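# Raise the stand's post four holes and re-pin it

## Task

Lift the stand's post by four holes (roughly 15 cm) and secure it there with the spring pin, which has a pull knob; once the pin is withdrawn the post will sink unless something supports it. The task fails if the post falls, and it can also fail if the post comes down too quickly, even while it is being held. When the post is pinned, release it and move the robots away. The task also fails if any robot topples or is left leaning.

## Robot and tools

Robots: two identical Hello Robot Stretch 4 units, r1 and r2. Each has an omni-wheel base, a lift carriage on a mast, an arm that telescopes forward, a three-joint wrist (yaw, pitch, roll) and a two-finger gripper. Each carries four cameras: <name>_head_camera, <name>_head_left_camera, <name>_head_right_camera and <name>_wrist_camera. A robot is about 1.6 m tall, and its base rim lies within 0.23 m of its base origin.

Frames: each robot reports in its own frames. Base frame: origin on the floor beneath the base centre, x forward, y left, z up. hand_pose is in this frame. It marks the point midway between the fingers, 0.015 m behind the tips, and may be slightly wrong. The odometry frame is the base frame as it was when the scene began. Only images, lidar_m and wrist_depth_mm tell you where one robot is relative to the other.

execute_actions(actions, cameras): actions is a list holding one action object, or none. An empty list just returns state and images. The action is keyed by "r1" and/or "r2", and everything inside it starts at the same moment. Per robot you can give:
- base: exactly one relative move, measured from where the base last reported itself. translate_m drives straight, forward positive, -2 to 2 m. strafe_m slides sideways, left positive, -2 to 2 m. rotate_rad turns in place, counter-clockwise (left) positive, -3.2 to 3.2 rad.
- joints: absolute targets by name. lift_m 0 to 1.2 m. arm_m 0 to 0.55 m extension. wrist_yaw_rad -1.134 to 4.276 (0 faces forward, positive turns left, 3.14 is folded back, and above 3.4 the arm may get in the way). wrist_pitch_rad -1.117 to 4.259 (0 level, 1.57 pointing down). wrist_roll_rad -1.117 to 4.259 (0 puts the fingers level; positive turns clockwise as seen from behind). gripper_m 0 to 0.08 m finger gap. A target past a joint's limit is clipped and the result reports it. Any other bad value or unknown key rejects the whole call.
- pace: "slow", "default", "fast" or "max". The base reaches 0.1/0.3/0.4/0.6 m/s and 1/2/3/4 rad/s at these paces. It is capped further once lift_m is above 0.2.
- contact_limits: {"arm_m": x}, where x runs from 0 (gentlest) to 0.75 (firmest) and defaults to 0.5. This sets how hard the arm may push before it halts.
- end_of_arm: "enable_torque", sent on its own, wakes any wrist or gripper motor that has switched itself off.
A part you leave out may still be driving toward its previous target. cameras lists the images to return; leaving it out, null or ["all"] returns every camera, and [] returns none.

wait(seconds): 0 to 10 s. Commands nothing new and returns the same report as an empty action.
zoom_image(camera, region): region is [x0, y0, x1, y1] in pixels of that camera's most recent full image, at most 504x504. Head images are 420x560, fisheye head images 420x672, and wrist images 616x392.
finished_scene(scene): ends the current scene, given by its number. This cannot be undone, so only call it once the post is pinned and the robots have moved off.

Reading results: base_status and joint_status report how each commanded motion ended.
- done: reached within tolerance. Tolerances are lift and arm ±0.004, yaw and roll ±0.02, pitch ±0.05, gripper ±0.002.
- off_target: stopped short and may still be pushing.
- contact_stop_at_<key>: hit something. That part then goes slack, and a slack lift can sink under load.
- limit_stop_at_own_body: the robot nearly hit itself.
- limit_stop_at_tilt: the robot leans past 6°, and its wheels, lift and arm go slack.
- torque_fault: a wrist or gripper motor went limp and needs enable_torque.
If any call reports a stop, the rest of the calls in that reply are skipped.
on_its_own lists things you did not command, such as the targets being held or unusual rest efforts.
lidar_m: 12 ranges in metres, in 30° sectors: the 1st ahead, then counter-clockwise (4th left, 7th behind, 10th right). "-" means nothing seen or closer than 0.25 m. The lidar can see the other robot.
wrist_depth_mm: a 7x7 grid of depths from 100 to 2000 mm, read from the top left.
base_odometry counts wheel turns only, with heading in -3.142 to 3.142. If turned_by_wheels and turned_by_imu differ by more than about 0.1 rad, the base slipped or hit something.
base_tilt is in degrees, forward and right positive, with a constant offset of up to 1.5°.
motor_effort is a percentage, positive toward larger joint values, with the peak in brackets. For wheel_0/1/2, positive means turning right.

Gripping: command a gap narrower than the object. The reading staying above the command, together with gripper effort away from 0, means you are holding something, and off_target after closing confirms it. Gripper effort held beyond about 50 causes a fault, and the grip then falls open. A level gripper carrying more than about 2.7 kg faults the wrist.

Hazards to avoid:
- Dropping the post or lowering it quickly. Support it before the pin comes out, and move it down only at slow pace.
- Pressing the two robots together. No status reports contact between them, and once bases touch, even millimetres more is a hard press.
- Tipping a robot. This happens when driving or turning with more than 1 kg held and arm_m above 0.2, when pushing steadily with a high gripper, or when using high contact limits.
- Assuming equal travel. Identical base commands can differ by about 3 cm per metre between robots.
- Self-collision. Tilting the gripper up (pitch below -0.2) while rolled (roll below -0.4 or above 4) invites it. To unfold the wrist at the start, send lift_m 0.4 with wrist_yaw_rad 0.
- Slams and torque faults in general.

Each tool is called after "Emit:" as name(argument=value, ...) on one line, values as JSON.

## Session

Emit:
execute_actions(actions=[])

Scene clock: 0.00 s.
r1.base_odometry: x=+0.000 y=+0.000 heading=+0.000 (m, m, rad; r1's odometry frame)
r1.turned_by_wheels: +0.000 (rad since the last result)
r1.turned_by_imu: +0.000 (rad since the last result)
r1.base_tilt: forward=-0.5 right=+0.4 (deg)
r1.lidar_m: 2.85 3.98 3.48 1.40 0.80 0.68 0.69 0.79 1.22 1.24 1.45 2.56
r1.base_status: not commanded
r1.joint_positions: lift_m=+0.223 arm_m=+0.001 wrist_yaw_rad=+3.062 wrist_pitch_rad=+0.017 wrist_roll_rad=+0.000 gripper_m=+0.040
r1.joint_status: not commanded
r1.motor_effort: lift_m=+19 arm_m=+0 wrist_yaw_rad=+1 wrist_pitch_rad=-9 wrist_roll_rad=+2 gripper_m=-1 wheel_0=+0 wheel_1=+0 wheel_2=+0 (%)
r1.hand_pose: x=-0.0330 y=+0.1041 z=+0.3977 quat_wxyz=(+0.040, -0.009, +0.001, +0.999) (m; r1's base frame)
r1.wrist_depth_mm: 132 136 831 798 768 750 723 / 106 136 831 798 778 750 715 / 110 137 842 809 778 750 723 / 133 157 831 798 768 750 732 / 917 866 831 809 778 741 723 / 917 891 831 809 778 750 732 / 891 - 131 798 105 750 723
r2.base_odometry: x=+0.000 y=+0.000 heading=+0.000 (m, m, rad; r2's odometry frame)
r2.turned_by_wheels: +0.000 (rad since the last result)
r2.turned_by_imu: +0.000 (rad since the last result)
r2.base_tilt: forward=+0.0 right=+0.6 (deg)
r2.lidar_m: 3.84 2.88 1.47 1.20 1.18 1.18 0.96 0.94 1.05 1.61 4.37 4.70
r2.base_status: not commanded
r2.joint_positions: lift_m=+0.150 arm_m=+0.002 wrist_yaw_rad=+3.157 wrist_pitch_rad=+0.020 wrist_roll_rad=-0.018 gripper_m=+0.040
r2.joint_status: not commanded
r2.motor_effort: lift_m=+22 arm_m=-1 wrist_yaw_rad=-2 wrist_pitch_rad=-7 wrist_roll_rad=+1 gripper_m=-1 wheel_0=+0 wheel_1=+0 wheel_2=+0 (%)
r2.hand_pose: x=-0.0410 y=+0.0842 z=+0.3239 quat_wxyz=(-0.008, -0.010, -0.009, +1.000) (m; r2's base frame)
r2.wrist_depth_mm: - 138 272 1160 1281 1366 1118 / - 115 143 1160 1281 1366 1138 / - 122 159 1160 1255 1366 1160 / 141 141 1042 1182 1255 1397 1182 / 931 991 1060 1182 1336 1397 1160 / 931 976 140 1118 127 1160 1060 / - - - - - - 831
pictures: r1_head_camera, r1_head_left_camera, r1_head_right_camera, r1_wrist_camera, r2_head_camera, r2_head_left_camera, r2_head_right_camera, r2_wrist_camera
Images, in order (width x height): r1_head_camera 420x560, r1_head_left_camera 420x672, r1_head_right_camera 420x672, r1_wrist_camera 616x392, r2_head_camera 420x560, r2_head_left_camera 420x672, r2_head_right_camera 420x672, r2_wrist_camera 616x392.

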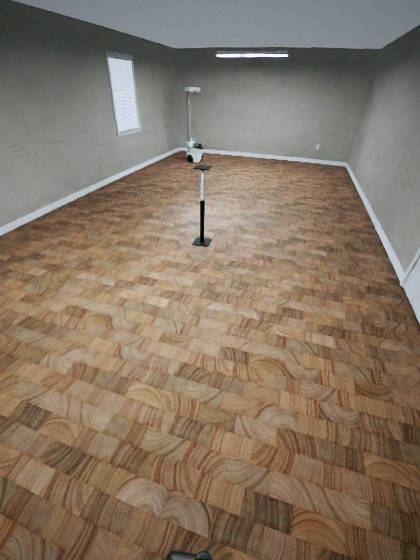

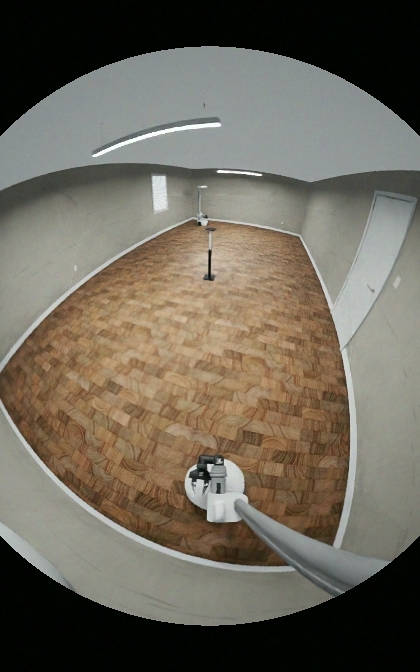

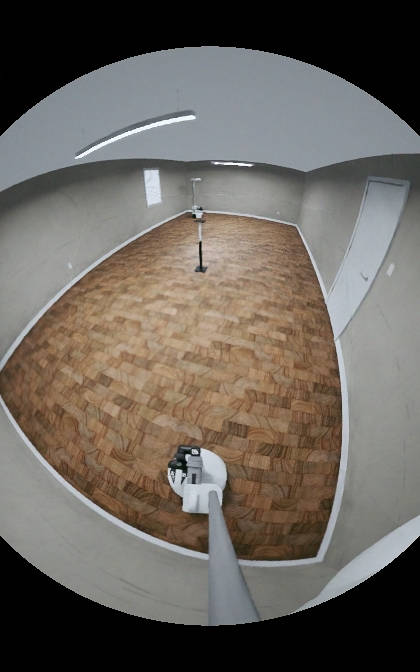

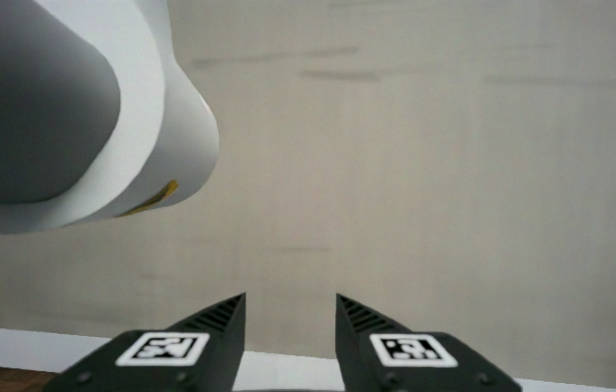

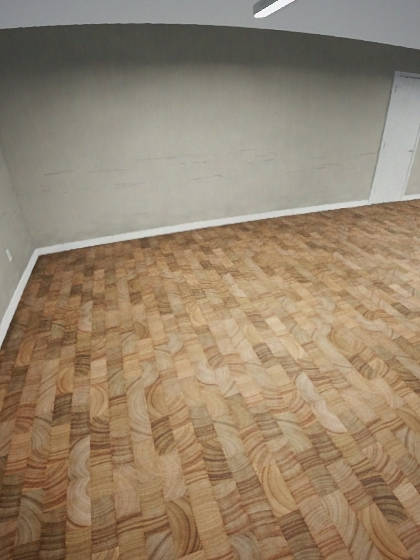

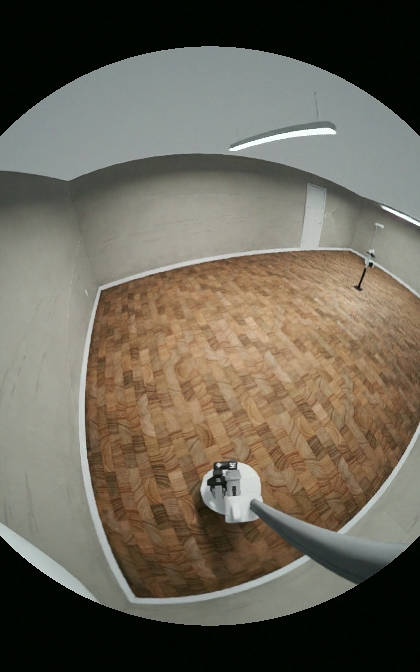

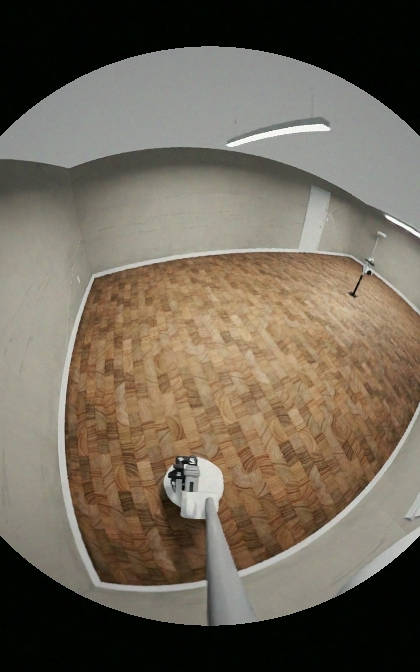

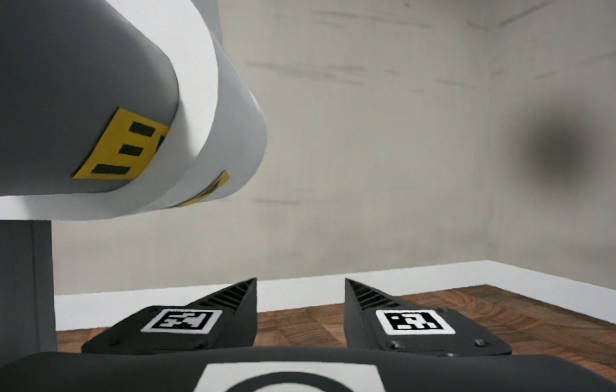

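Emit:
zoom_image(camera="r1_head_camera", region=[170, 140, 240, 255])

Emit:
zoom_image(camera="r2_head_left_camera", region=[335, 240, 395, 300])

Region (170, 140, 240, 255) of r1_head_camera's 420x560 image, scaled by 4.383, with more detail than that image has; it fills the left 307 columns of this view, and the rest is white.

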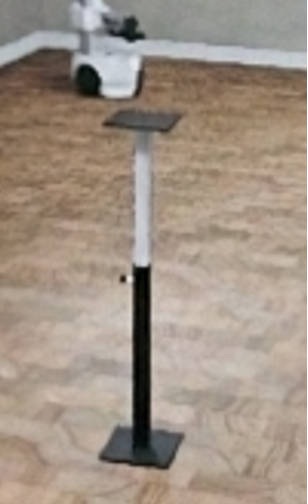

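Region (335, 240, 395, 300) of r2_head_left_camera's 420x672 image, scaled by 8.400, with more detail than that image has.

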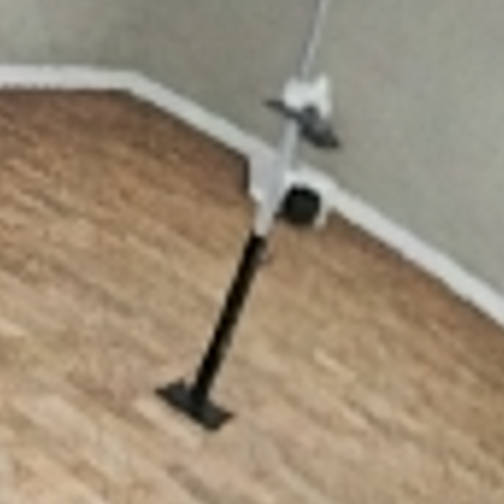

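Emit:
execute_actions(actions=[{"r1":{"base":{"rotate_rad":0.27},"pace":"max"},"r2":{"base":{"rotate_rad":-0.75},"pace":"max"}}], cameras=["r1_head_camera","r2_head_camera"])

Emit:
execute_actions(actions=[{"r1":{"base":{"translate_m":2.0},"joints":{"lift_m":0.4,"wrist_yaw_rad":0,"gripper_m":0.05},"pace":"max"},"r2":{"base":{"translate_m":2.0},"joints":{"lift_m":0.4,"wrist_yaw_rad":0,"gripper_m":0.08,"wrist_roll_rad":0,"wrist_pitch_rad":0},"pace":"max"}}], cameras=["r1_head_camera","r2_head_camera","r1_wrist_camera","r2_wrist_camera"])

Scene clock: 1.80 s.
r1.base_odometry: x=+0.000 y=+0.000 heading=+0.270 (m, m, rad; r1's odometry frame)
r1.turned_by_wheels: +0.270 (rad since the last result)
r1.turned_by_imu: +0.268 (rad since the last result)
r1.base_tilt: forward=-0.4 right=+0.3 (deg)
r1.lidar_m: 2.86 3.57 2.56 0.99 0.72 0.67 0.73 1.02 1.24 1.30 1.83 5.39
r1.base_status: done
r1.joint_positions: lift_m=+0.223 arm_m=+0.001 wrist_yaw_rad=+3.062 wrist_pitch_rad=+0.017 wrist_roll_rad=+0.000 gripper_m=+0.040
r1.joint_status: not commanded
r1.motor_effort: lift_m=+19(19) arm_m=+0(0) wrist_yaw_rad=+0(0) wrist_pitch_rad=-8(7) wrist_roll_rad=+2(2) gripper_m=+0(0) wheel_0=+0(7) wheel_1=+2(10) wheel_2=+2(6) (%)
r1.hand_pose: x=-0.0330 y=+0.1041 z=+0.3977 quat_wxyz=(+0.040, -0.009, +0.001, +0.999) (m; r1's base frame)
r1.wrist_depth_mm: 132 136 917 842 750 683 634 / 106 137 917 831 759 691 627 / 110 137 891 842 768 683 634 / 133 157 917 831 750 683 634 / 1205 1078 960 831 759 699 634 / 1182 1078 891 854 732 699 634 / 976 - 131 842 105 683 647
r2.base_odometry: x=+0.000 y=+0.000 heading=-0.750 (m, m, rad; r2's odometry frame)
r2.turned_by_wheels: -0.750 (rad since the last result)
r2.turned_by_imu: -0.741 (rad since the last result)
r2.base_tilt: forward=+0.0 right=+0.5 (deg)
r2.lidar_m: 4.37 4.05 3.84 1.79 1.26 1.18 1.21 1.00 0.94 0.96 1.27 2.98
r2.base_status: done
r2.joint_positions: lift_m=+0.150 arm_m=+0.002 wrist_yaw_rad=+3.157 wrist_pitch_rad=+0.020 wrist_roll_rad=-0.018 gripper_m=+0.040
r2.joint_status: not commanded
r2.motor_effort: lift_m=+22(21) arm_m=-1(1) wrist_yaw_rad=-1(1) wrist_pitch_rad=-7(7) wrist_roll_rad=+2(1) gripper_m=-1(1) wheel_0=+0(11) wheel_1=-1(11) wheel_2=-1(9) (%)
r2.hand_pose: x=-0.0410 y=+0.0842 z=+0.3239 quat_wxyz=(-0.008, -0.010, -0.009, +1.000) (m; r2's base frame)
r2.wrist_depth_mm: - 138 271 1397 1255 1138 1025 / - 115 144 1430 1281 1118 1025 / - 122 159 1430 1255 1138 1060 / 141 141 1464 1397 1281 1138 1025 / 1025 1255 1499 1430 1281 1138 1060 / 917 1098 140 1138 127 1138 1025 / - - - - - - 842
pictures: r1_head_camera, r2_head_camera
Images, in order (width x height): r1_head_camera 420x560, r2_head_camera 420x560.

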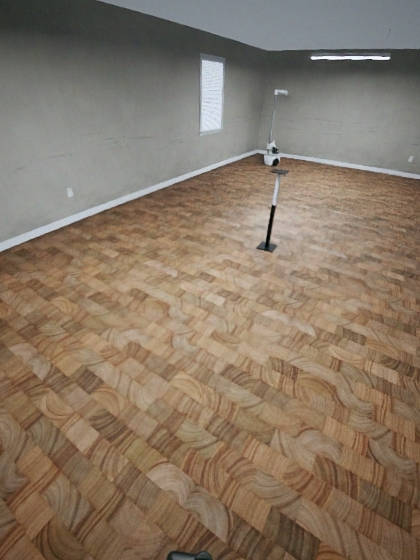

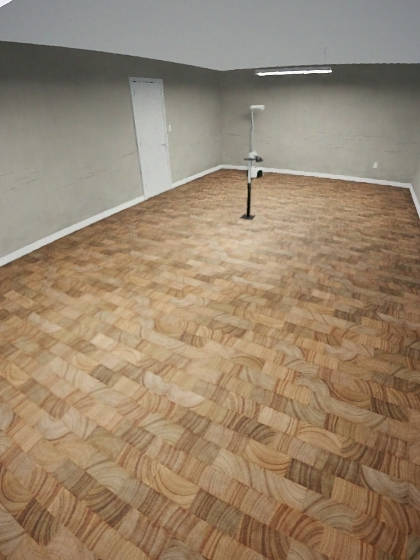

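Scene clock: 6.67 s.
r1.base_odometry: x=+1.927 y=+0.534 heading=+0.271 (m, m, rad; r1's odometry frame)
r1.turned_by_wheels: +0.000 (rad since the last result)
r1.turned_by_imu: +0.003 (rad since the last result)
r1.base_tilt: forward=-0.5 right=+0.4 (deg)
r1.lidar_m: 3.36 2.48 2.41 2.56 2.50 2.42 2.54 2.35 2.25 2.38 3.33 0.96
r1.base_status: done
r1.joint_positions: lift_m=+0.400 arm_m=+0.001 wrist_yaw_rad=+0.000 wrist_pitch_rad=+0.017 wrist_roll_rad=+0.000 gripper_m=+0.050
r1.joint_status: all done
r1.motor_effort: lift_m=+20(24) arm_m=+0(0) wrist_yaw_rad=-2(8) wrist_pitch_rad=-9(8) wrist_roll_rad=+4(1) gripper_m=+1(5) wheel_0=+1(8) wheel_1=+2(8) wheel_2=+1(17) (%)
r1.hand_pose: x=+0.3847 y=-0.0873 z=+0.5744 quat_wxyz=(+1.000, +0.000, +0.009, +0.000) (m; r1's base frame)
r1.wrist_depth_mm: - - - - - - - / - - - - - - - / - - - - - - - / - - - - - - - / - - - - - - - / 1756 1808 1661 1921 1983 - - / 1366 - 161 1308 114 1430 1336
r2.base_odometry: x=+1.464 y=-1.363 heading=-0.750 (m, m, rad; r2's odometry frame)
r2.turned_by_wheels: +0.000 (rad since the last result)
r2.turned_by_imu: -0.003 (rad since the last result)
r2.base_tilt: forward=+0.0 right=+0.6 (deg)
r2.lidar_m: 2.36 3.12 2.93 3.01 3.16 2.99 2.82 1.94 1.78 1.88 2.45 3.06
r2.base_status: done
r2.joint_positions: lift_m=+0.400 arm_m=+0.002 wrist_yaw_rad=+0.000 wrist_pitch_rad=+0.003 wrist_roll_rad=+0.000 gripper_m=+0.080
r2.joint_status: all done
r2.motor_effort: lift_m=+25(30) arm_m=-1(1) wrist_yaw_rad=-2(9) wrist_pitch_rad=-7(10) wrist_roll_rad=+2(4) gripper_m=+1(3) wheel_0=+0(10) wheel_1=-1(8) wheel_2=+2(16) (%)
r2.hand_pose: x=+0.3857 y=-0.0874 z=+0.5774 quat_wxyz=(+1.000, +0.000, +0.001, +0.000) (m; r2's base frame)
r2.wrist_depth_mm: - - - - - - - / - - - - - - - / - - - - - - - / - - - - - - - / - - - - - - - / - 121 1661 1983 158 991 1863 / - - - - 134 - -
pictures: r1_head_camera, r1_wrist_camera, r2_head_camera, r2_wrist_camera
Images, in order (width x height): r1_head_camera 420x560, r1_wrist_camera 616x392, r2_head_camera 420x560, r2_wrist_camera 616x392.

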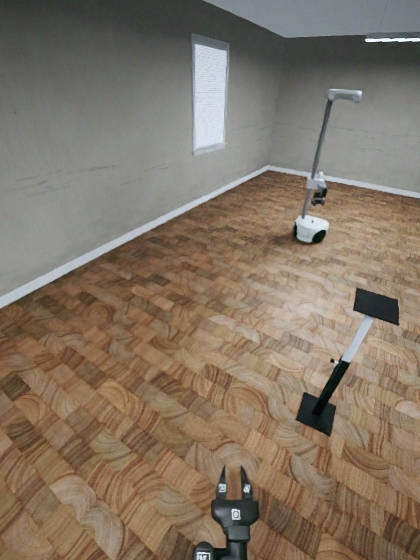

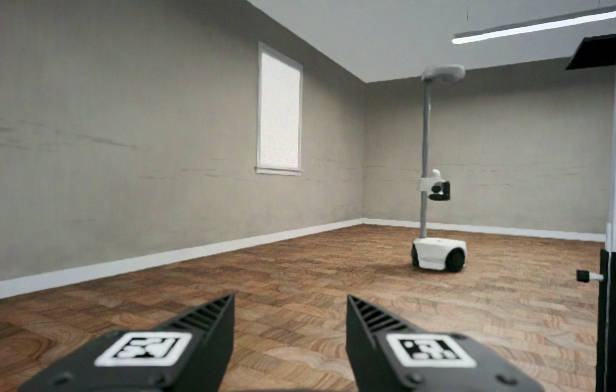

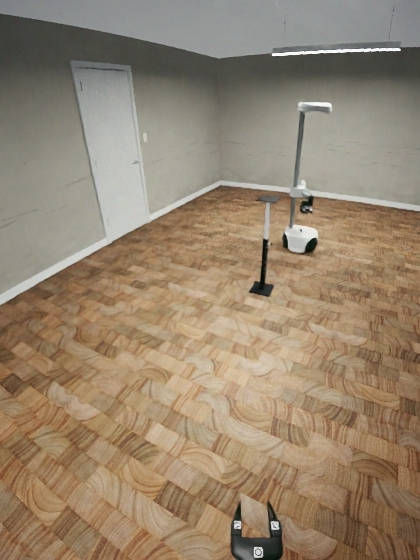

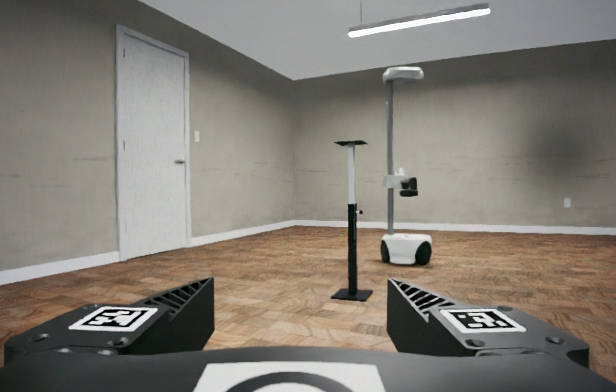

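Emit:
zoom_image(camera="r1_head_camera", region=[280, 380, 350, 450])

Emit:
zoom_image(camera="r2_head_camera", region=[230, 190, 300, 305])

Region (280, 380, 350, 450) of r1_head_camera's 420x560 image, scaled by 7.200, with more detail than that image has.

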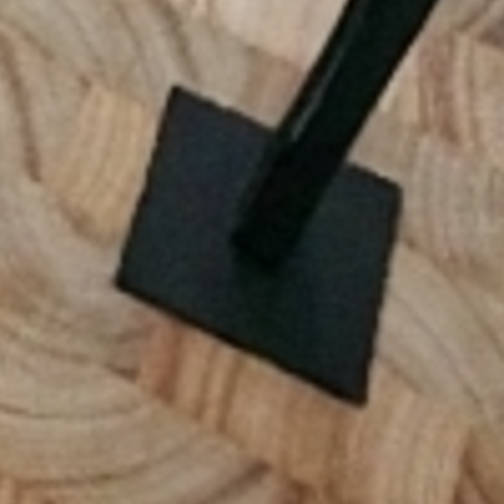

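Region (230, 190, 300, 305) of r2_head_camera's 420x560 image, scaled by 4.383, with more detail than that image has; it fills the left 307 columns of this view, and the rest is white.

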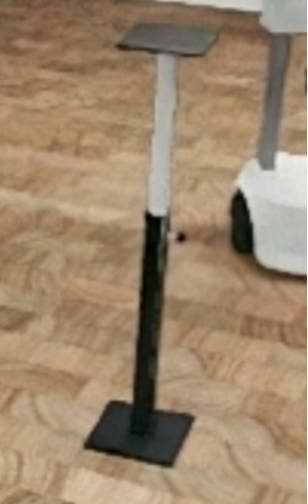

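Emit:
execute_actions(actions=[{"r1":{"base":{"translate_m":1.29},"joints":{"lift_m":0.298},"pace":"max"},"r2":{"base":{"translate_m":1.63},"joints":{"lift_m":0.5},"pace":"max"}}], cameras=["r1_head_right_camera","r2_head_camera"])

Emit:
execute_actions(actions=[{"r1":{"base":{"rotate_rad":-2.08},"pace":"fast"},"r2":{"base":{"rotate_rad":-0.38},"joints":{"arm_m":0.15},"pace":"fast"}}], cameras=["r1_head_camera","r2_head_camera","r1_wrist_camera","r2_wrist_camera"])

Scene clock: 13.17 s.
r1.base_odometry: x=+3.170 y=+0.880 heading=+0.271 (m, m, rad; r1's odometry frame)
r1.turned_by_wheels: +0.000 (rad since the last result)
r1.turned_by_imu: +0.002 (rad since the last result)
r1.base_tilt: forward=-0.5 right=+0.3 (deg)
r1.lidar_m: 2.43 1.80 1.73 1.83 2.62 3.53 3.71 3.04 0.67 0.87 0.88 5.20
r1.base_status: done
r1.joint_positions: lift_m=+0.298 arm_m=+0.001 wrist_yaw_rad=+0.000 wrist_pitch_rad=+0.017 wrist_roll_rad=+0.000 gripper_m=+0.050
r1.joint_status: all done
r1.motor_effort: lift_m=+17(19) arm_m=+0(0) wrist_yaw_rad=+1(1) wrist_pitch_rad=-8(9) wrist_roll_rad=+2(1) gripper_m=+1(1) wheel_0=+0(10) wheel_1=+0(8) wheel_2=+1(13) (%)
r1.hand_pose: x=+0.3847 y=-0.0874 z=+0.4726 quat_wxyz=(+1.000, +0.000, +0.009, +0.000) (m; r1's base frame)
r1.wrist_depth_mm: 1464 1808 - - - - - / 1499 1808 - - - - - / 1537 1863 - - - - - / 1499 1863 - - - - - / 1499 1808 - - - - - / 1464 1537 1430 1537 1618 1618 1661 / 1118 - 161 1098 114 1182 1138
r2.base_odometry: x=+2.657 y=-2.474 heading=-0.749 (m, m, rad; r2's odometry frame)
r2.turned_by_wheels: +0.001 (rad since the last result)
r2.turned_by_imu: -0.002 (rad since the last result)
r2.base_tilt: forward=+0.0 right=+0.5 (deg)
r2.lidar_m: 3.42 2.36 2.22 2.28 2.98 4.45 3.93 2.72 2.54 0.92 0.90 0.73
r2.base_status: done
r2.joint_positions: lift_m=+0.500 arm_m=+0.002 wrist_yaw_rad=+0.000 wrist_pitch_rad=+0.003 wrist_roll_rad=+0.000 gripper_m=+0.080
r2.joint_status: all done
r2.motor_effort: lift_m=+24(28) arm_m=-1(1) wrist_yaw_rad=-2(3) wrist_pitch_rad=-7(7) wrist_roll_rad=+2(2) gripper_m=+1(1) wheel_0=+3(8) wheel_1=+1(10) wheel_2=+2(14) (%)
r2.hand_pose: x=+0.3856 y=-0.0874 z=+0.6774 quat_wxyz=(+1.000, +0.000, +0.001, +0.000) (m; r2's base frame)
r2.wrist_depth_mm: - - - - - - - / - - - - - 500 - / - - - - - - - / - - - - - - - / - - - - - - - / - 120 1983 - 158 320 - / - - - - 134 - -
pictures: r1_head_right_camera, r2_head_camera
Images, in order (width x height): r1_head_right_camera 420x672, r2_head_camera 420x560.

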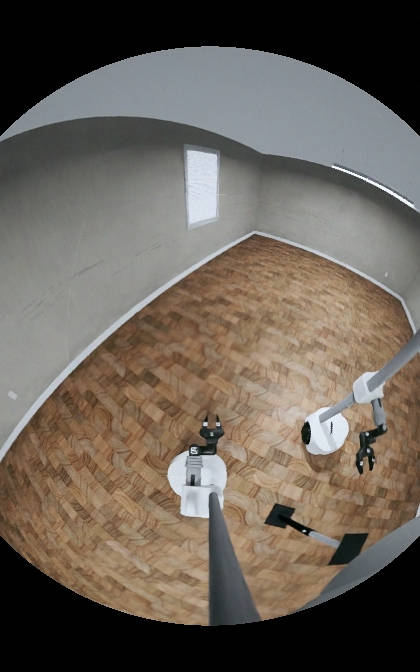

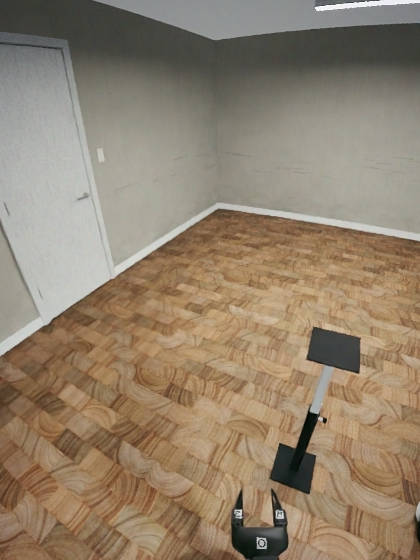

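Scene clock: 15.10 s.
r1.base_odometry: x=+3.170 y=+0.880 heading=-1.809 (m, m, rad; r1's odometry frame)
r1.turned_by_wheels: -2.080 (rad since the last result)
r1.turned_by_imu: -2.061 (rad since the last result)
r1.base_tilt: forward=-0.5 right=+0.3 (deg)
r1.lidar_m: 0.67 0.68 0.89 5.23 2.40 1.81 1.75 1.85 2.65 3.48 3.69 3.00
r1.base_status: done
r1.joint_positions: lift_m=+0.298 arm_m=+0.001 wrist_yaw_rad=+0.000 wrist_pitch_rad=+0.017 wrist_roll_rad=+0.000 gripper_m=+0.050
r1.joint_status: not commanded
r1.motor_effort: lift_m=+17(17) arm_m=+0(0) wrist_yaw_rad=+0(0) wrist_pitch_rad=-9(8) wrist_roll_rad=+0(3) gripper_m=+2(1) wheel_0=+1(8) wheel_1=+0(11) wheel_2=-1(12) (%)
r1.hand_pose: x=+0.3847 y=-0.0874 z=+0.4726 quat_wxyz=(+1.000, +0.000, +0.009, +0.000) (m; r1's base frame)
r1.wrist_depth_mm: - - - - - - - / 525 - - - - - - / - - - - - - - / - - - - - - - / - - - - - - - / 1499 1576 1464 1464 1618 1661 1661 / 1160 - 161 1042 114 1205 1138
r2.base_odometry: x=+2.657 y=-2.474 heading=-1.129 (m, m, rad; r2's odometry frame)
r2.turned_by_wheels: -0.380 (rad since the last result)
r2.turned_by_imu: -0.374 (rad since the last result)
r2.base_tilt: forward=+0.0 right=+0.6 (deg)
r2.lidar_m: 0.73 2.96 2.27 2.23 2.38 3.41 - 3.34 2.61 2.55 0.90 0.92
r2.base_status: done
r2.joint_positions: lift_m=+0.500 arm_m=+0.149 wrist_yaw_rad=+0.000 wrist_pitch_rad=+0.003 wrist_roll_rad=+0.000 gripper_m=+0.080
r2.joint_status: all done
r2.motor_effort: lift_m=+24(24) arm_m=+4(5) wrist_yaw_rad=-2(0) wrist_pitch_rad=-6(7) wrist_roll_rad=+3(3) gripper_m=+1(1) wheel_0=+3(12) wheel_1=+1(8) wheel_2=+1(7) (%)
r2.hand_pose: x=+0.5328 y=-0.0874 z=+0.6774 quat_wxyz=(+1.000, +0.000, +0.001, +0.000) (m; r2's base frame)
r2.wrist_depth_mm: - - - - - - - / - - - 480 - - - / - - - - - - - / - - - - - - - / - - - - - - - / - 121 1921 - 158 - - / - - - - 134 - -
pictures: r1_head_camera, r1_wrist_camera, r2_head_camera, r2_wrist_camera
Images, in order (width x height): r1_head_camera 420x560, r1_wrist_camera 616x392, r2_head_camera 420x560, r2_wrist_camera 616x392.

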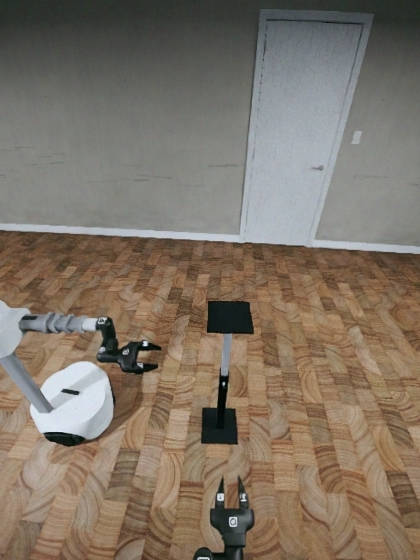

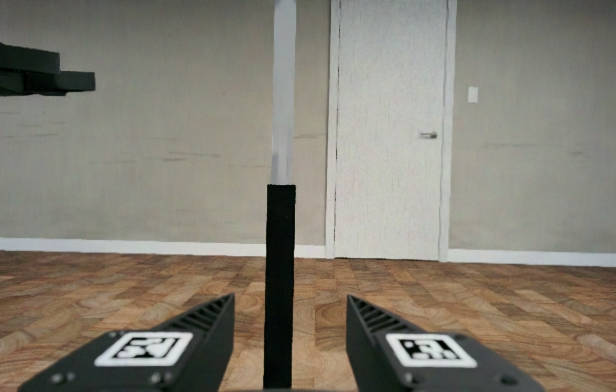

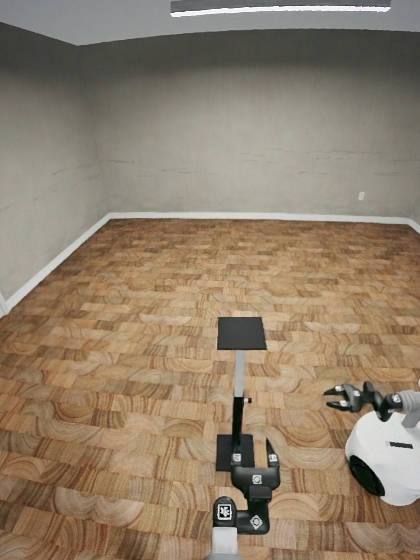

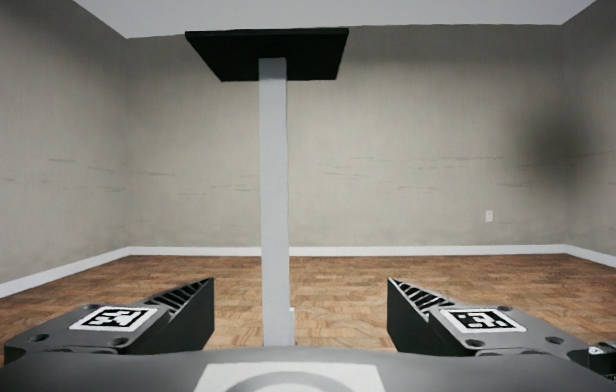

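Emit:
execute_actions(actions=[{"r1":{"base":{"strafe_m":0.017},"joints":{"arm_m":0.27},"pace":"fast"},"r2":{"base":{"strafe_m":0.032},"joints":{"arm_m":0.28},"pace":"fast"}}], cameras=["r2_head_camera","r1_wrist_camera","r2_wrist_camera"])

Scene clock: 16.97 s.
r1.base_odometry: x=+3.187 y=+0.875 heading=-1.809 (m, m, rad; r1's odometry frame)
r1.turned_by_wheels: +0.000 (rad since the last result)
r1.turned_by_imu: +0.000 (rad since the last result)
r1.base_tilt: forward=-0.5 right=+0.2 (deg)
r1.lidar_m: 0.67 0.73 0.94 5.20 2.38 1.80 1.72 1.83 2.65 3.51 3.70 3.00
r1.base_status: done
r1.joint_positions: lift_m=+0.298 arm_m=+0.269 wrist_yaw_rad=+0.000 wrist_pitch_rad=+0.017 wrist_roll_rad=+0.000 gripper_m=+0.050
r1.joint_status: all done
r1.motor_effort: lift_m=+17(17) arm_m=+8(8) wrist_yaw_rad=+1(0) wrist_pitch_rad=-9(7) wrist_roll_rad=+1(1) gripper_m=+1(1) wheel_0=+1(8) wheel_1=+0(12) wheel_2=+0(2) (%)
r1.hand_pose: x=+0.6521 y=-0.0874 z=+0.4726 quat_wxyz=(+1.000, +0.000, +0.009, +0.000) (m; r1's base frame)
r1.wrist_depth_mm: 312 - - - - - - / - - - - - - - / - - - 259 - - - / - - - 254 - - - / - - - 252 - - - / 1537 1537 1397 253 1576 1618 1756 / 1138 - 161 255 114 1205 1118
r2.base_odometry: x=+2.686 y=-2.460 heading=-1.129 (m, m, rad; r2's odometry frame)
r2.turned_by_wheels: +0.000 (rad since the last result)
r2.turned_by_imu: +0.000 (rad since the last result)
r2.base_tilt: forward=+0.0 right=+0.6 (deg)
r2.lidar_m: 0.73 2.90 2.24 2.19 2.34 3.38 - 3.42 2.64 2.57 0.91 0.80
r2.base_status: done
r2.joint_positions: lift_m=+0.500 arm_m=+0.279 wrist_yaw_rad=+0.000 wrist_pitch_rad=+0.003 wrist_roll_rad=+0.000 gripper_m=+0.080
r2.joint_status: all done
r2.motor_effort: lift_m=+24(24) arm_m=+4(5) wrist_yaw_rad=-3(3) wrist_pitch_rad=-6(7) wrist_roll_rad=+2(1) gripper_m=+1(1) wheel_0=+3(9) wheel_1=-1(12) wheel_2=+0(2) (%)
r2.hand_pose: x=+0.6628 y=-0.0874 z=+0.6774 quat_wxyz=(+1.000, +0.000, +0.001, +0.000) (m; r2's base frame)
r2.wrist_depth_mm: - - - 300 - - - / - - - - - - - / - - - - - - - / - - - - - - - / - - - - - - - / - 120 1921 1863 158 - - / - - - - 134 - -
pictures: r1_wrist_camera, r2_head_camera, r2_wrist_camera
Images, in order (width x height): r1_wrist_camera 616x392, r2_head_camera 420x560, r2_wrist_camera 616x392.

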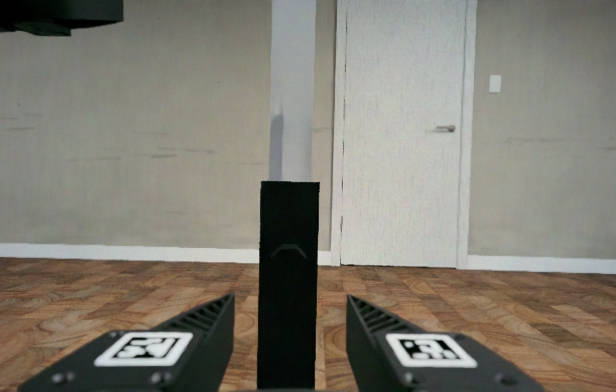

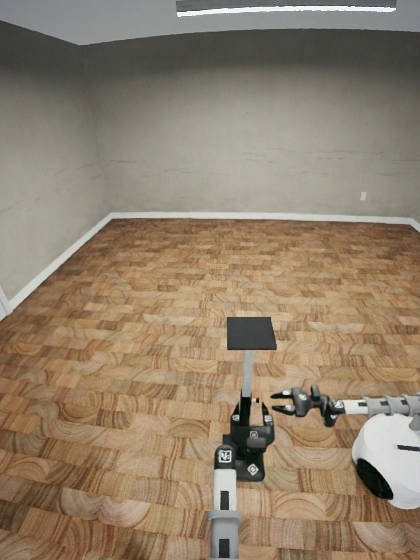

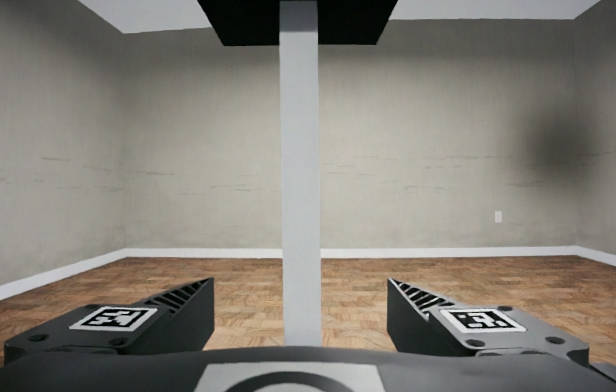

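Emit:
execute_actions(actions=[{"r1":{"joints":{"arm_m":0.349,"lift_m":0.312,"gripper_m":0.04},"contact_limits":{"arm_m":0.2}},"r2":{"base":{"translate_m":0.168},"joints":{"lift_m":0.52,"gripper_m":0.06}}}], cameras=["r2_head_camera","r1_wrist_camera","r2_wrist_camera"])

Scene clock: 19.20 s.
r1.base_odometry: x=+3.187 y=+0.875 heading=-1.809 (m, m, rad; r1's odometry frame)
r1.turned_by_wheels: +0.000 (rad since the last result)
r1.turned_by_imu: +0.000 (rad since the last result)
r1.base_tilt: forward=-0.5 right=+0.2 (deg)
r1.lidar_m: 0.65 0.79 0.95 5.20 2.40 1.84 1.74 1.85 2.65 3.51 3.71 3.01
r1.base_status: not commanded
r1.joint_positions: lift_m=+0.312 arm_m=+0.348 wrist_yaw_rad=+0.000 wrist_pitch_rad=+0.017 wrist_roll_rad=+0.000 gripper_m=+0.040
r1.joint_status: all done
r1.motor_effort: lift_m=+21(21) arm_m=+8(8) wrist_yaw_rad=+0(1) wrist_pitch_rad=-8(8) wrist_roll_rad=+3(2) gripper_m=-2(3) wheel_0=+1(1) wheel_1=+0(0) wheel_2=+1(0) (%)
r1.contact_limits: arm_m 0.2
r1.hand_pose: x=+0.7311 y=-0.0874 z=+0.4863 quat_wxyz=(+1.000, +0.000, +0.009, +0.000) (m; r1's base frame)
r1.wrist_depth_mm: - - - 179 - - - / - - - 180 - - - / - - - 181 - - - / - - - 181 - - - / - - - 174 - - - / 1537 1576 172 174 1661 1661 1661 / 1118 - 132 139 105 1205 1182
r2.base_odometry: x=+2.758 y=-2.612 heading=-1.129 (m, m, rad; r2's odometry frame)
r2.turned_by_wheels: +0.000 (rad since the last result)
r2.turned_by_imu: +0.000 (rad since the last result)
r2.base_tilt: forward=+0.1 right=+0.6 (deg)
r2.lidar_m: 0.55 2.88 2.22 2.18 2.32 3.34 - 3.44 2.65 2.59 0.76 0.57
r2.base_status: done
r2.joint_positions: lift_m=+0.520 arm_m=+0.279 wrist_yaw_rad=+0.000 wrist_pitch_rad=+0.003 wrist_roll_rad=+0.000 gripper_m=+0.060
r2.joint_status: all done
r2.motor_effort: lift_m=+27(27) arm_m=+4(4) wrist_yaw_rad=-2(3) wrist_pitch_rad=-7(7) wrist_roll_rad=+2(2) gripper_m=-4(3) wheel_0=+3(6) wheel_1=+1(8) wheel_2=-2(9) (%)
r2.hand_pose: x=+0.6628 y=-0.0874 z=+0.6972 quat_wxyz=(+1.000, +0.000, +0.001, +0.000) (m; r2's base frame)
r2.wrist_depth_mm: - - - 124 - - - / - - - 124 - - - / - - - 125 - - - / - - - 126 - - - / - - - 126 - - - / - - 139 126 153 - - / - - - - - - -
pictures: r1_wrist_camera, r2_head_camera, r2_wrist_camera
Images, in order (width x height): r1_wrist_camera 616x392, r2_head_camera 420x560, r2_wrist_camera 616x392.

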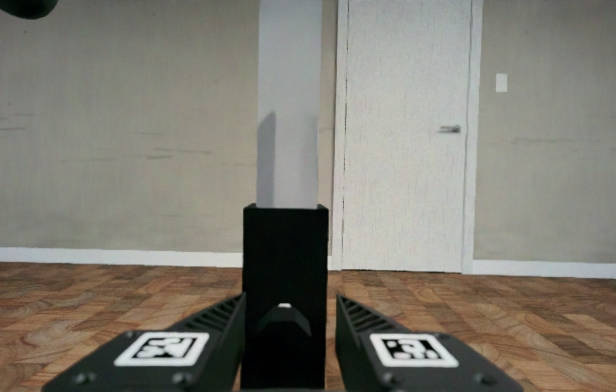

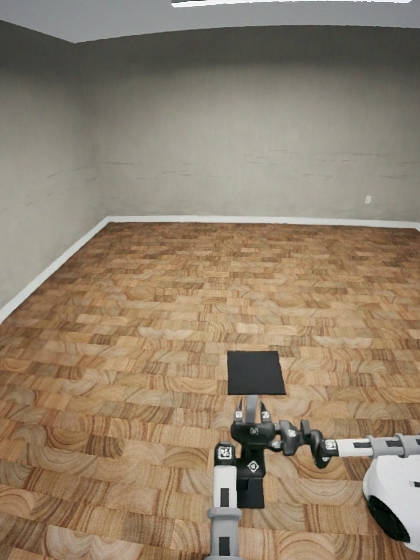

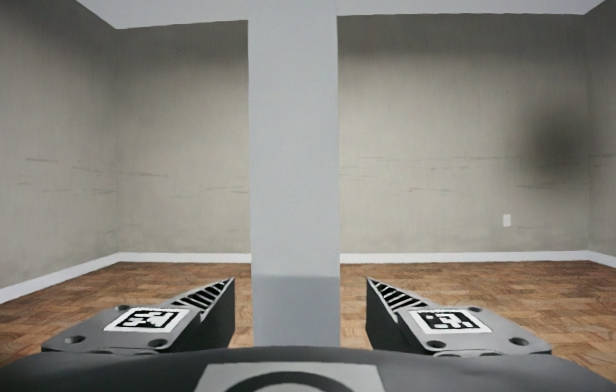

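Emit:
execute_actions(actions=[{"r1":{"joints":{"gripper_m":0.0,"wrist_yaw_rad":0.012,"arm_m":0.351}},"r2":{"joints":{"gripper_m":0.0}}}], cameras=["r1_wrist_camera","r2_wrist_camera"])

Emit:
execute_actions(actions=[{"r2":{"joints":{"lift_m":0.526},"pace":"slow"}}], cameras=["r1_wrist_camera"])

Scene clock: 20.40 s.
r1.base_odometry: x=+3.187 y=+0.875 heading=-1.809 (m, m, rad; r1's odometry frame)
r1.turned_by_wheels: +0.000 (rad since the last result)
r1.turned_by_imu: +0.000 (rad since the last result)
r1.base_tilt: forward=-0.6 right=+0.2 (deg)
r1.lidar_m: 0.66 0.79 0.97 5.22 2.41 1.81 1.73 1.87 2.64 3.52 3.75 3.00
r1.base_status: not commanded
r1.joint_positions: lift_m=+0.312 arm_m=+0.350 wrist_yaw_rad=+0.012 wrist_pitch_rad=+0.017 wrist_roll_rad=+0.001 gripper_m=+0.019
r1.joint_status: gripper_m off_target (ended at +0.019, target +0.000); the others done
r1.on_its_own: gripper_m is held at +0.015, not at your +0.000, by its contact guard: the fingers met something
r1.motor_effort: lift_m=+21(21) arm_m=+8(8) wrist_yaw_rad=+0(1) wrist_pitch_rad=-7(9) wrist_roll_rad=+1(2) gripper_m=-36(37) wheel_0=+1(1) wheel_1=+0(0) wheel_2=+0(0) (%)
r1.hand_pose: x=+0.7342 y=-0.0848 z=+0.4863 quat_wxyz=(+1.000, +0.000, +0.009, +0.006) (m; r1's base frame)
r1.wrist_depth_mm: - - - 177 - - - / - - - 176 - - - / - - - 177 - - - / - - - 178 - - - / - - - 171 - - - / 1537 1537 1499 161 1576 1661 1708 / 1118 1160 103 135 - 1160 1138
r2.base_odometry: x=+2.758 y=-2.612 heading=-1.129 (m, m, rad; r2's odometry frame)
r2.turned_by_wheels: +0.000 (rad since the last result)
r2.turned_by_imu: +0.000 (rad since the last result)
r2.base_tilt: forward=+0.0 right=+0.6 (deg)
r2.lidar_m: 0.57 2.91 2.22 2.18 2.32 3.35 - 3.42 2.66 2.59 0.78 0.59
r2.base_status: not commanded
r2.joint_positions: lift_m=+0.520 arm_m=+0.279 wrist_yaw_rad=+0.001 wrist_pitch_rad=+0.003 wrist_roll_rad=+0.001 gripper_m=+0.028
r2.joint_status: gripper_m off_target (ended at +0.028, target +0.000)
r2.on_its_own: gripper_m is held at +0.022, not at your +0.000, by its contact guard: the fingers met something
r2.motor_effort: lift_m=+26(27) arm_m=+4(4) wrist_yaw_rad=-4(4) wrist_pitch_rad=-6(6) wrist_roll_rad=+0(4) gripper_m=-47(68) wheel_0=+2(3) wheel_1=+1(2) wheel_2=-2(2) (%)
r2.hand_pose: x=+0.6629 y=-0.0872 z=+0.6972 quat_wxyz=(+1.000, +0.000, +0.001, +0.000) (m; r2's base frame)
r2.wrist_depth_mm: - - - 124 - - - / - - - 125 - - - / - - - 125 - - - / - - - 126 - - - / - - - 126 - - - / - - 126 126 129 - - / - - - - - - 1576
pictures: r1_wrist_camera, r2_wrist_camera
Images, in order (width x height): r1_wrist_camera 616x392, r2_wrist_camera 616x392.

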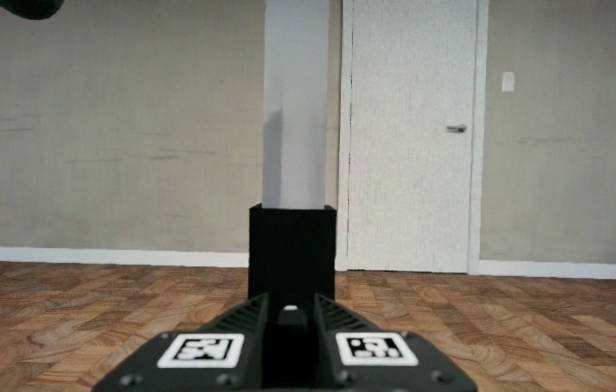

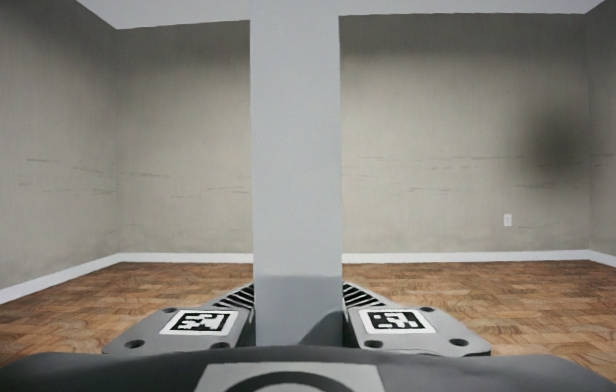

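Scene clock: 21.03 s.
r1.base_odometry: x=+3.187 y=+0.875 heading=-1.809 (m, m, rad; r1's odometry frame)
r1.turned_by_wheels: +0.000 (rad since the last result)
r1.turned_by_imu: +0.000 (rad since the last result)
r1.base_tilt: forward=-0.5 right=+0.3 (deg)
r1.lidar_m: 0.67 0.79 0.96 5.21 2.41 1.80 1.75 1.84 2.61 3.50 3.72 3.02
r1.base_status: not commanded
r1.joint_positions: lift_m=+0.312 arm_m=+0.350 wrist_yaw_rad=+0.012 wrist_pitch_rad=+0.017 wrist_roll_rad=+0.001 gripper_m=+0.019
r1.joint_status: not commanded
r1.on_its_own: gripper_m is held at +0.015, not at your +0.000, by its contact guard: the fingers met something
r1.motor_effort: lift_m=+21(21) arm_m=+8(8) wrist_yaw_rad=+0(0) wrist_pitch_rad=-9(10) wrist_roll_rad=+2(0) gripper_m=-36(37) wheel_0=+1(1) wheel_1=+0(0) wheel_2=+0(0) (%)
r1.hand_pose: x=+0.7342 y=-0.0848 z=+0.4863 quat_wxyz=(+1.000, +0.000, +0.009, +0.006) (m; r1's base frame)
r1.wrist_depth_mm: - - - 176 - - - / - - - 177 - - - / - - - 177 - - - / - - - 178 - - - / - - - 171 - - - / 1499 1537 1430 161 1661 1708 1661 / 1098 1160 103 136 - 1160 1160
r2.base_odometry: x=+2.758 y=-2.612 heading=-1.129 (m, m, rad; r2's odometry frame)
r2.turned_by_wheels: +0.000 (rad since the last result)
r2.turned_by_imu: +0.000 (rad since the last result)
r2.base_tilt: forward=+0.0 right=+0.6 (deg)
r2.lidar_m: 0.56 2.90 2.22 2.17 2.32 3.36 - 3.42 2.65 2.59 0.75 0.60
r2.base_status: not commanded
r2.joint_positions: lift_m=+0.525 arm_m=+0.279 wrist_yaw_rad=+0.002 wrist_pitch_rad=+0.008 wrist_roll_rad=+0.001 gripper_m=+0.028
r2.joint_status: all done
r2.on_its_own: gripper_m is held at +0.022, not at your +0.000, by its contact guard: the fingers met something
r2.motor_effort: lift_m=+30(32) arm_m=+4(4) wrist_yaw_rad=-7(8) wrist_pitch_rad=-21(22) wrist_roll_rad=-1(1) gripper_m=-47(47) wheel_0=+2(2) wheel_1=+2(1) wheel_2=-2(2) (%)
r2.hand_pose: x=+0.6630 y=-0.0870 z=+0.7019 quat_wxyz=(+1.000, +0.000, +0.004, +0.001) (m; r2's base frame)
r2.wrist_depth_mm: - - - 123 - - - / - - - 124 - - - / - - - 124 - - - / - - - 125 - - - / - - - 125 - - - / - - 126 126 128 - - / - - - - - - 1576
pictures: r1_wrist_camera
Images, in order (width x height): r1_wrist_camera 616x392.

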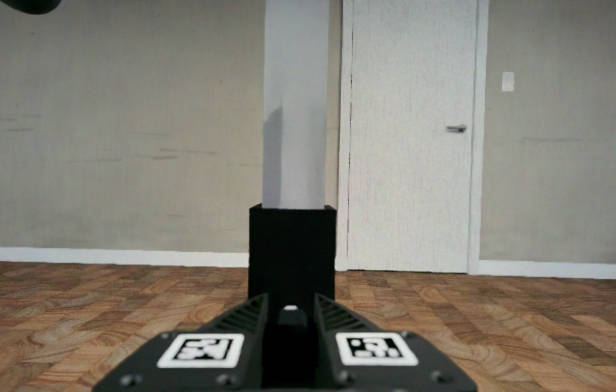

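Emit:
execute_actions(actions=[{"r2":{"joints":{"gripper_m":0.0232}}}], cameras=[])

Scene clock: 21.53 s.
r1.base_odometry: x=+3.187 y=+0.875 heading=-1.809 (m, m, rad; r1's odometry frame)
r1.turned_by_wheels: +0.000 (rad since the last result)
r1.turned_by_imu: +0.000 (rad since the last result)
r1.base_tilt: forward=-0.5 right=+0.4 (deg)
r1.lidar_m: 0.65 0.80 1.00 5.20 2.39 1.83 1.74 1.86 2.64 3.51 3.72 3.01
r1.base_status: not commanded
r1.joint_positions: lift_m=+0.312 arm_m=+0.350 wrist_yaw_rad=+0.012 wrist_pitch_rad=+0.017 wrist_roll_rad=+0.001 gripper_m=+0.019
r1.joint_status: not commanded
r1.on_its_own: gripper_m is held at +0.015, not at your +0.000, by its contact guard: the fingers met something
r1.motor_effort: lift_m=+21(21) arm_m=+8(8) wrist_yaw_rad=-2(0) wrist_pitch_rad=-10(9) wrist_roll_rad=+1(0) gripper_m=-36(36) wheel_0=+1(1) wheel_1=+0(0) wheel_2=+0(0) (%)
r1.hand_pose: x=+0.7342 y=-0.0848 z=+0.4863 quat_wxyz=(+1.000, +0.000, +0.009, +0.006) (m; r1's base frame)
r1.wrist_depth_mm: - - - 176 - - - / - - - 177 - - - / - - - 177 - - - / - - - 177 - - - / - - - 171 - - - / 1537 1537 1499 161 1618 1661 1756 / 1098 1182 103 135 - 1160 1160
r2.base_odometry: x=+2.758 y=-2.612 heading=-1.129 (m, m, rad; r2's odometry frame)
r2.turned_by_wheels: +0.000 (rad since the last result)
r2.turned_by_imu: +0.000 (rad since the last result)
r2.base_tilt: forward=+0.1 right=+0.6 (deg)
r2.lidar_m: 0.56 2.91 2.22 2.18 2.31 3.35 - 3.44 2.64 2.59 0.76 0.60
r2.base_status: not commanded
r2.joint_positions: lift_m=+0.525 arm_m=+0.279 wrist_yaw_rad=+0.002 wrist_pitch_rad=+0.008 wrist_roll_rad=+0.001 gripper_m=+0.028
r2.joint_status: gripper_m off_target (ended at +0.028, target +0.023)
r2.motor_effort: lift_m=+30(30) arm_m=+4(4) wrist_yaw_rad=-7(7) wrist_pitch_rad=-21(21) wrist_roll_rad=+0(1) gripper_m=-41(45) wheel_0=+2(2) wheel_1=+1(1) wheel_2=-2(2) (%)
r2.hand_pose: x=+0.6630 y=-0.0870 z=+0.7019 quat_wxyz=(+1.000, +0.000, +0.004, +0.001) (m; r2's base frame)
r2.wrist_depth_mm: - - - 123 - - - / - - - 123 - - - / - - - 124 - - - / - - - 125 - - - / - - - 125 - - - / - - 126 126 128 - - / - - - - - - 1576
pictures: none
No camera images: the call's "cameras" was empty. Leave "cameras" out to get every camera's image.

Emit:
execute_actions(actions=[{"r1":{"joints":{"arm_m":0.338},"pace":"slow"}}], cameras=["r1_wrist_camera"])

Scene clock: 22.60 s.
r1.base_odometry: x=+3.187 y=+0.875 heading=-1.809 (m, m, rad; r1's odometry frame)
r1.turned_by_wheels: +0.000 (rad since the last result)
r1.turned_by_imu: +0.000 (rad since the last result)
r1.base_tilt: forward=-0.5 right=+0.3 (deg)
r1.lidar_m: 0.66 0.79 0.96 5.20 2.38 1.82 1.75 1.86 2.64 3.50 3.71 3.03
r1.base_status: not commanded
r1.joint_positions: lift_m=+0.312 arm_m=+0.341 wrist_yaw_rad=+0.020 wrist_pitch_rad=+0.019 wrist_roll_rad=+0.001 gripper_m=+0.019
r1.joint_status: all done
r1.on_its_own: gripper_m is held at +0.015, not at your +0.000, by its contact guard: the fingers met something; wrist_yaw_rad is at rest, and its effort (-22) is outside its rest range (-13 to +13)
r1.motor_effort: lift_m=+21(21) arm_m=-19(19) wrist_yaw_rad=-22(23) wrist_pitch_rad=-13(14) wrist_roll_rad=-1(0) gripper_m=-36(37) wheel_0=-6(6) wheel_1=-3(3) wheel_2=+9(9) (%)
r1.hand_pose: x=+0.7266 y=-0.0831 z=+0.4859 quat_wxyz=(+1.000, +0.000, +0.010, +0.010) (m; r1's base frame)
r1.wrist_depth_mm: - - - 182 - - - / - - - 183 - - - / - - - 183 - - - / - - - 184 - - - / - - - 178 - - - / 1537 1537 1430 153 1618 1708 1661 / 1078 1160 103 137 - 1138 1182
r2.base_odometry: x=+2.758 y=-2.612 heading=-1.129 (m, m, rad; r2's odometry frame)
r2.turned_by_wheels: +0.000 (rad since the last result)
r2.turned_by_imu: +0.000 (rad since the last result)
r2.base_tilt: forward=+0.0 right=+0.6 (deg)
r2.lidar_m: 0.57 2.90 2.22 2.18 2.31 3.34 - 3.44 2.65 2.58 0.77 0.61
r2.base_status: not commanded
r2.joint_positions: lift_m=+0.525 arm_m=+0.279 wrist_yaw_rad=+0.002 wrist_pitch_rad=+0.008 wrist_roll_rad=+0.001 gripper_m=+0.028
r2.joint_status: not commanded
r2.motor_effort: lift_m=+30(31) arm_m=+4(4) wrist_yaw_rad=-6(7) wrist_pitch_rad=-21(21) wrist_roll_rad=+0(1) gripper_m=-40(41) wheel_0=+2(2) wheel_1=+1(2) wheel_2=-2(2) (%)
r2.hand_pose: x=+0.6630 y=-0.0870 z=+0.7019 quat_wxyz=(+1.000, +0.000, +0.004, +0.001) (m; r2's base frame)
r2.wrist_depth_mm: - - - 123 - - - / - - - 124 - - - / - - - 124 - - - / - - - 125 - - - / - - - 126 - - - / - - 126 126 129 - - / - - - - - - 1576
pictures: r1_wrist_camera
Images, in order (width x height): r1_wrist_camera 616x392.

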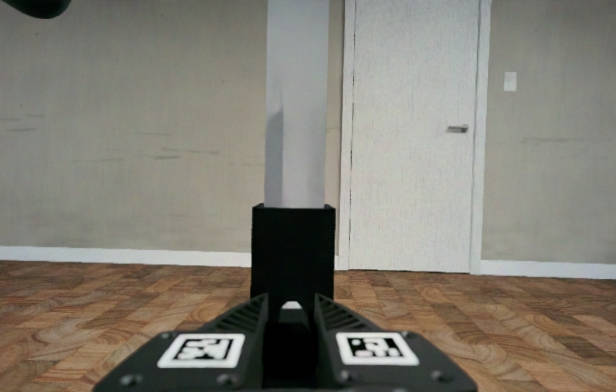

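Emit:
execute_actions(actions=[{"r2":{"joints":{"lift_m":0.535},"pace":"slow"}}], cameras=["r1_wrist_camera"])

Scene clock: 23.37 s.
r1.base_odometry: x=+3.187 y=+0.875 heading=-1.809 (m, m, rad; r1's odometry frame)
r1.turned_by_wheels: +0.000 (rad since the last result)
r1.turned_by_imu: +0.000 (rad since the last result)
r1.base_tilt: forward=-0.4 right=+0.3 (deg)
r1.lidar_m: 0.67 0.80 0.97 5.19 2.40 1.81 1.75 1.83 2.64 3.51 3.71 3.01
r1.base_status: not commanded
r1.joint_positions: lift_m=+0.312 arm_m=+0.341 wrist_yaw_rad=+0.020 wrist_pitch_rad=+0.019 wrist_roll_rad=+0.001 gripper_m=+0.019
r1.joint_status: not commanded
r1.on_its_own: gripper_m is held at +0.015, not at your +0.000, by its contact guard: the fingers met something; wrist_yaw_rad is at rest, and its effort (-24) is outside its rest range (-13 to +13)
r1.motor_effort: lift_m=+21(21) arm_m=-19(19) wrist_yaw_rad=-24(23) wrist_pitch_rad=-14(13) wrist_roll_rad=+0(0) gripper_m=-36(36) wheel_0=-6(6) wheel_1=-3(3) wheel_2=+9(9) (%)
r1.hand_pose: x=+0.7266 y=-0.0831 z=+0.4859 quat_wxyz=(+1.000, +0.000, +0.010, +0.010) (m; r1's base frame)
r1.wrist_depth_mm: - - - 182 - - - / - - - 183 - - - / - - - 183 - - - / - - - 185 - - - / - - - 178 - - - / 1537 1576 1430 153 1661 1708 1661 / 1118 1182 103 137 - 1138 1160
r2.base_odometry: x=+2.758 y=-2.612 heading=-1.129 (m, m, rad; r2's odometry frame)
r2.turned_by_wheels: +0.000 (rad since the last result)
r2.turned_by_imu: +0.000 (rad since the last result)
r2.base_tilt: forward=+0.1 right=+0.6 (deg)
r2.lidar_m: 0.56 2.90 2.23 2.17 2.32 3.34 - 3.45 2.65 2.58 0.77 0.60
r2.base_status: not commanded
r2.joint_positions: lift_m=+0.534 arm_m=+0.279 wrist_yaw_rad=+0.002 wrist_pitch_rad=+0.008 wrist_roll_rad=+0.000 gripper_m=+0.028
r2.joint_status: all done
r2.motor_effort: lift_m=+31(33) arm_m=+4(4) wrist_yaw_rad=-7(7) wrist_pitch_rad=-22(22) wrist_roll_rad=-1(0) gripper_m=-41(41) wheel_0=+2(3) wheel_1=+1(1) wheel_2=-2(2) (%)
r2.hand_pose: x=+0.6631 y=-0.0870 z=+0.7108 quat_wxyz=(+1.000, +0.000, +0.004, +0.001) (m; r2's base frame)
r2.wrist_depth_mm: - - - 123 - - - / - - - 124 - - - / - - - 124 - - - / - - - 125 - - - / - - - 125 - - - / - - 126 126 129 - - / - - - - - - 1618
pictures: r1_wrist_camera
Images, in order (width x height): r1_wrist_camera 616x392.

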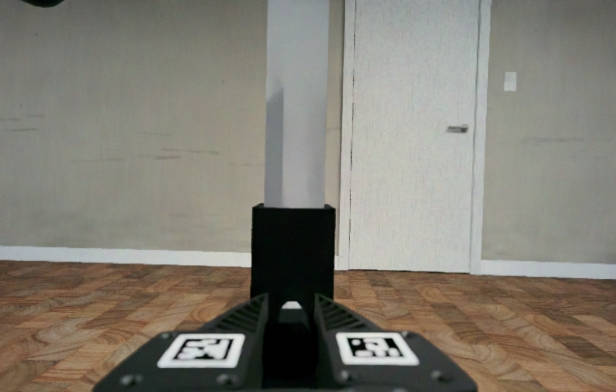

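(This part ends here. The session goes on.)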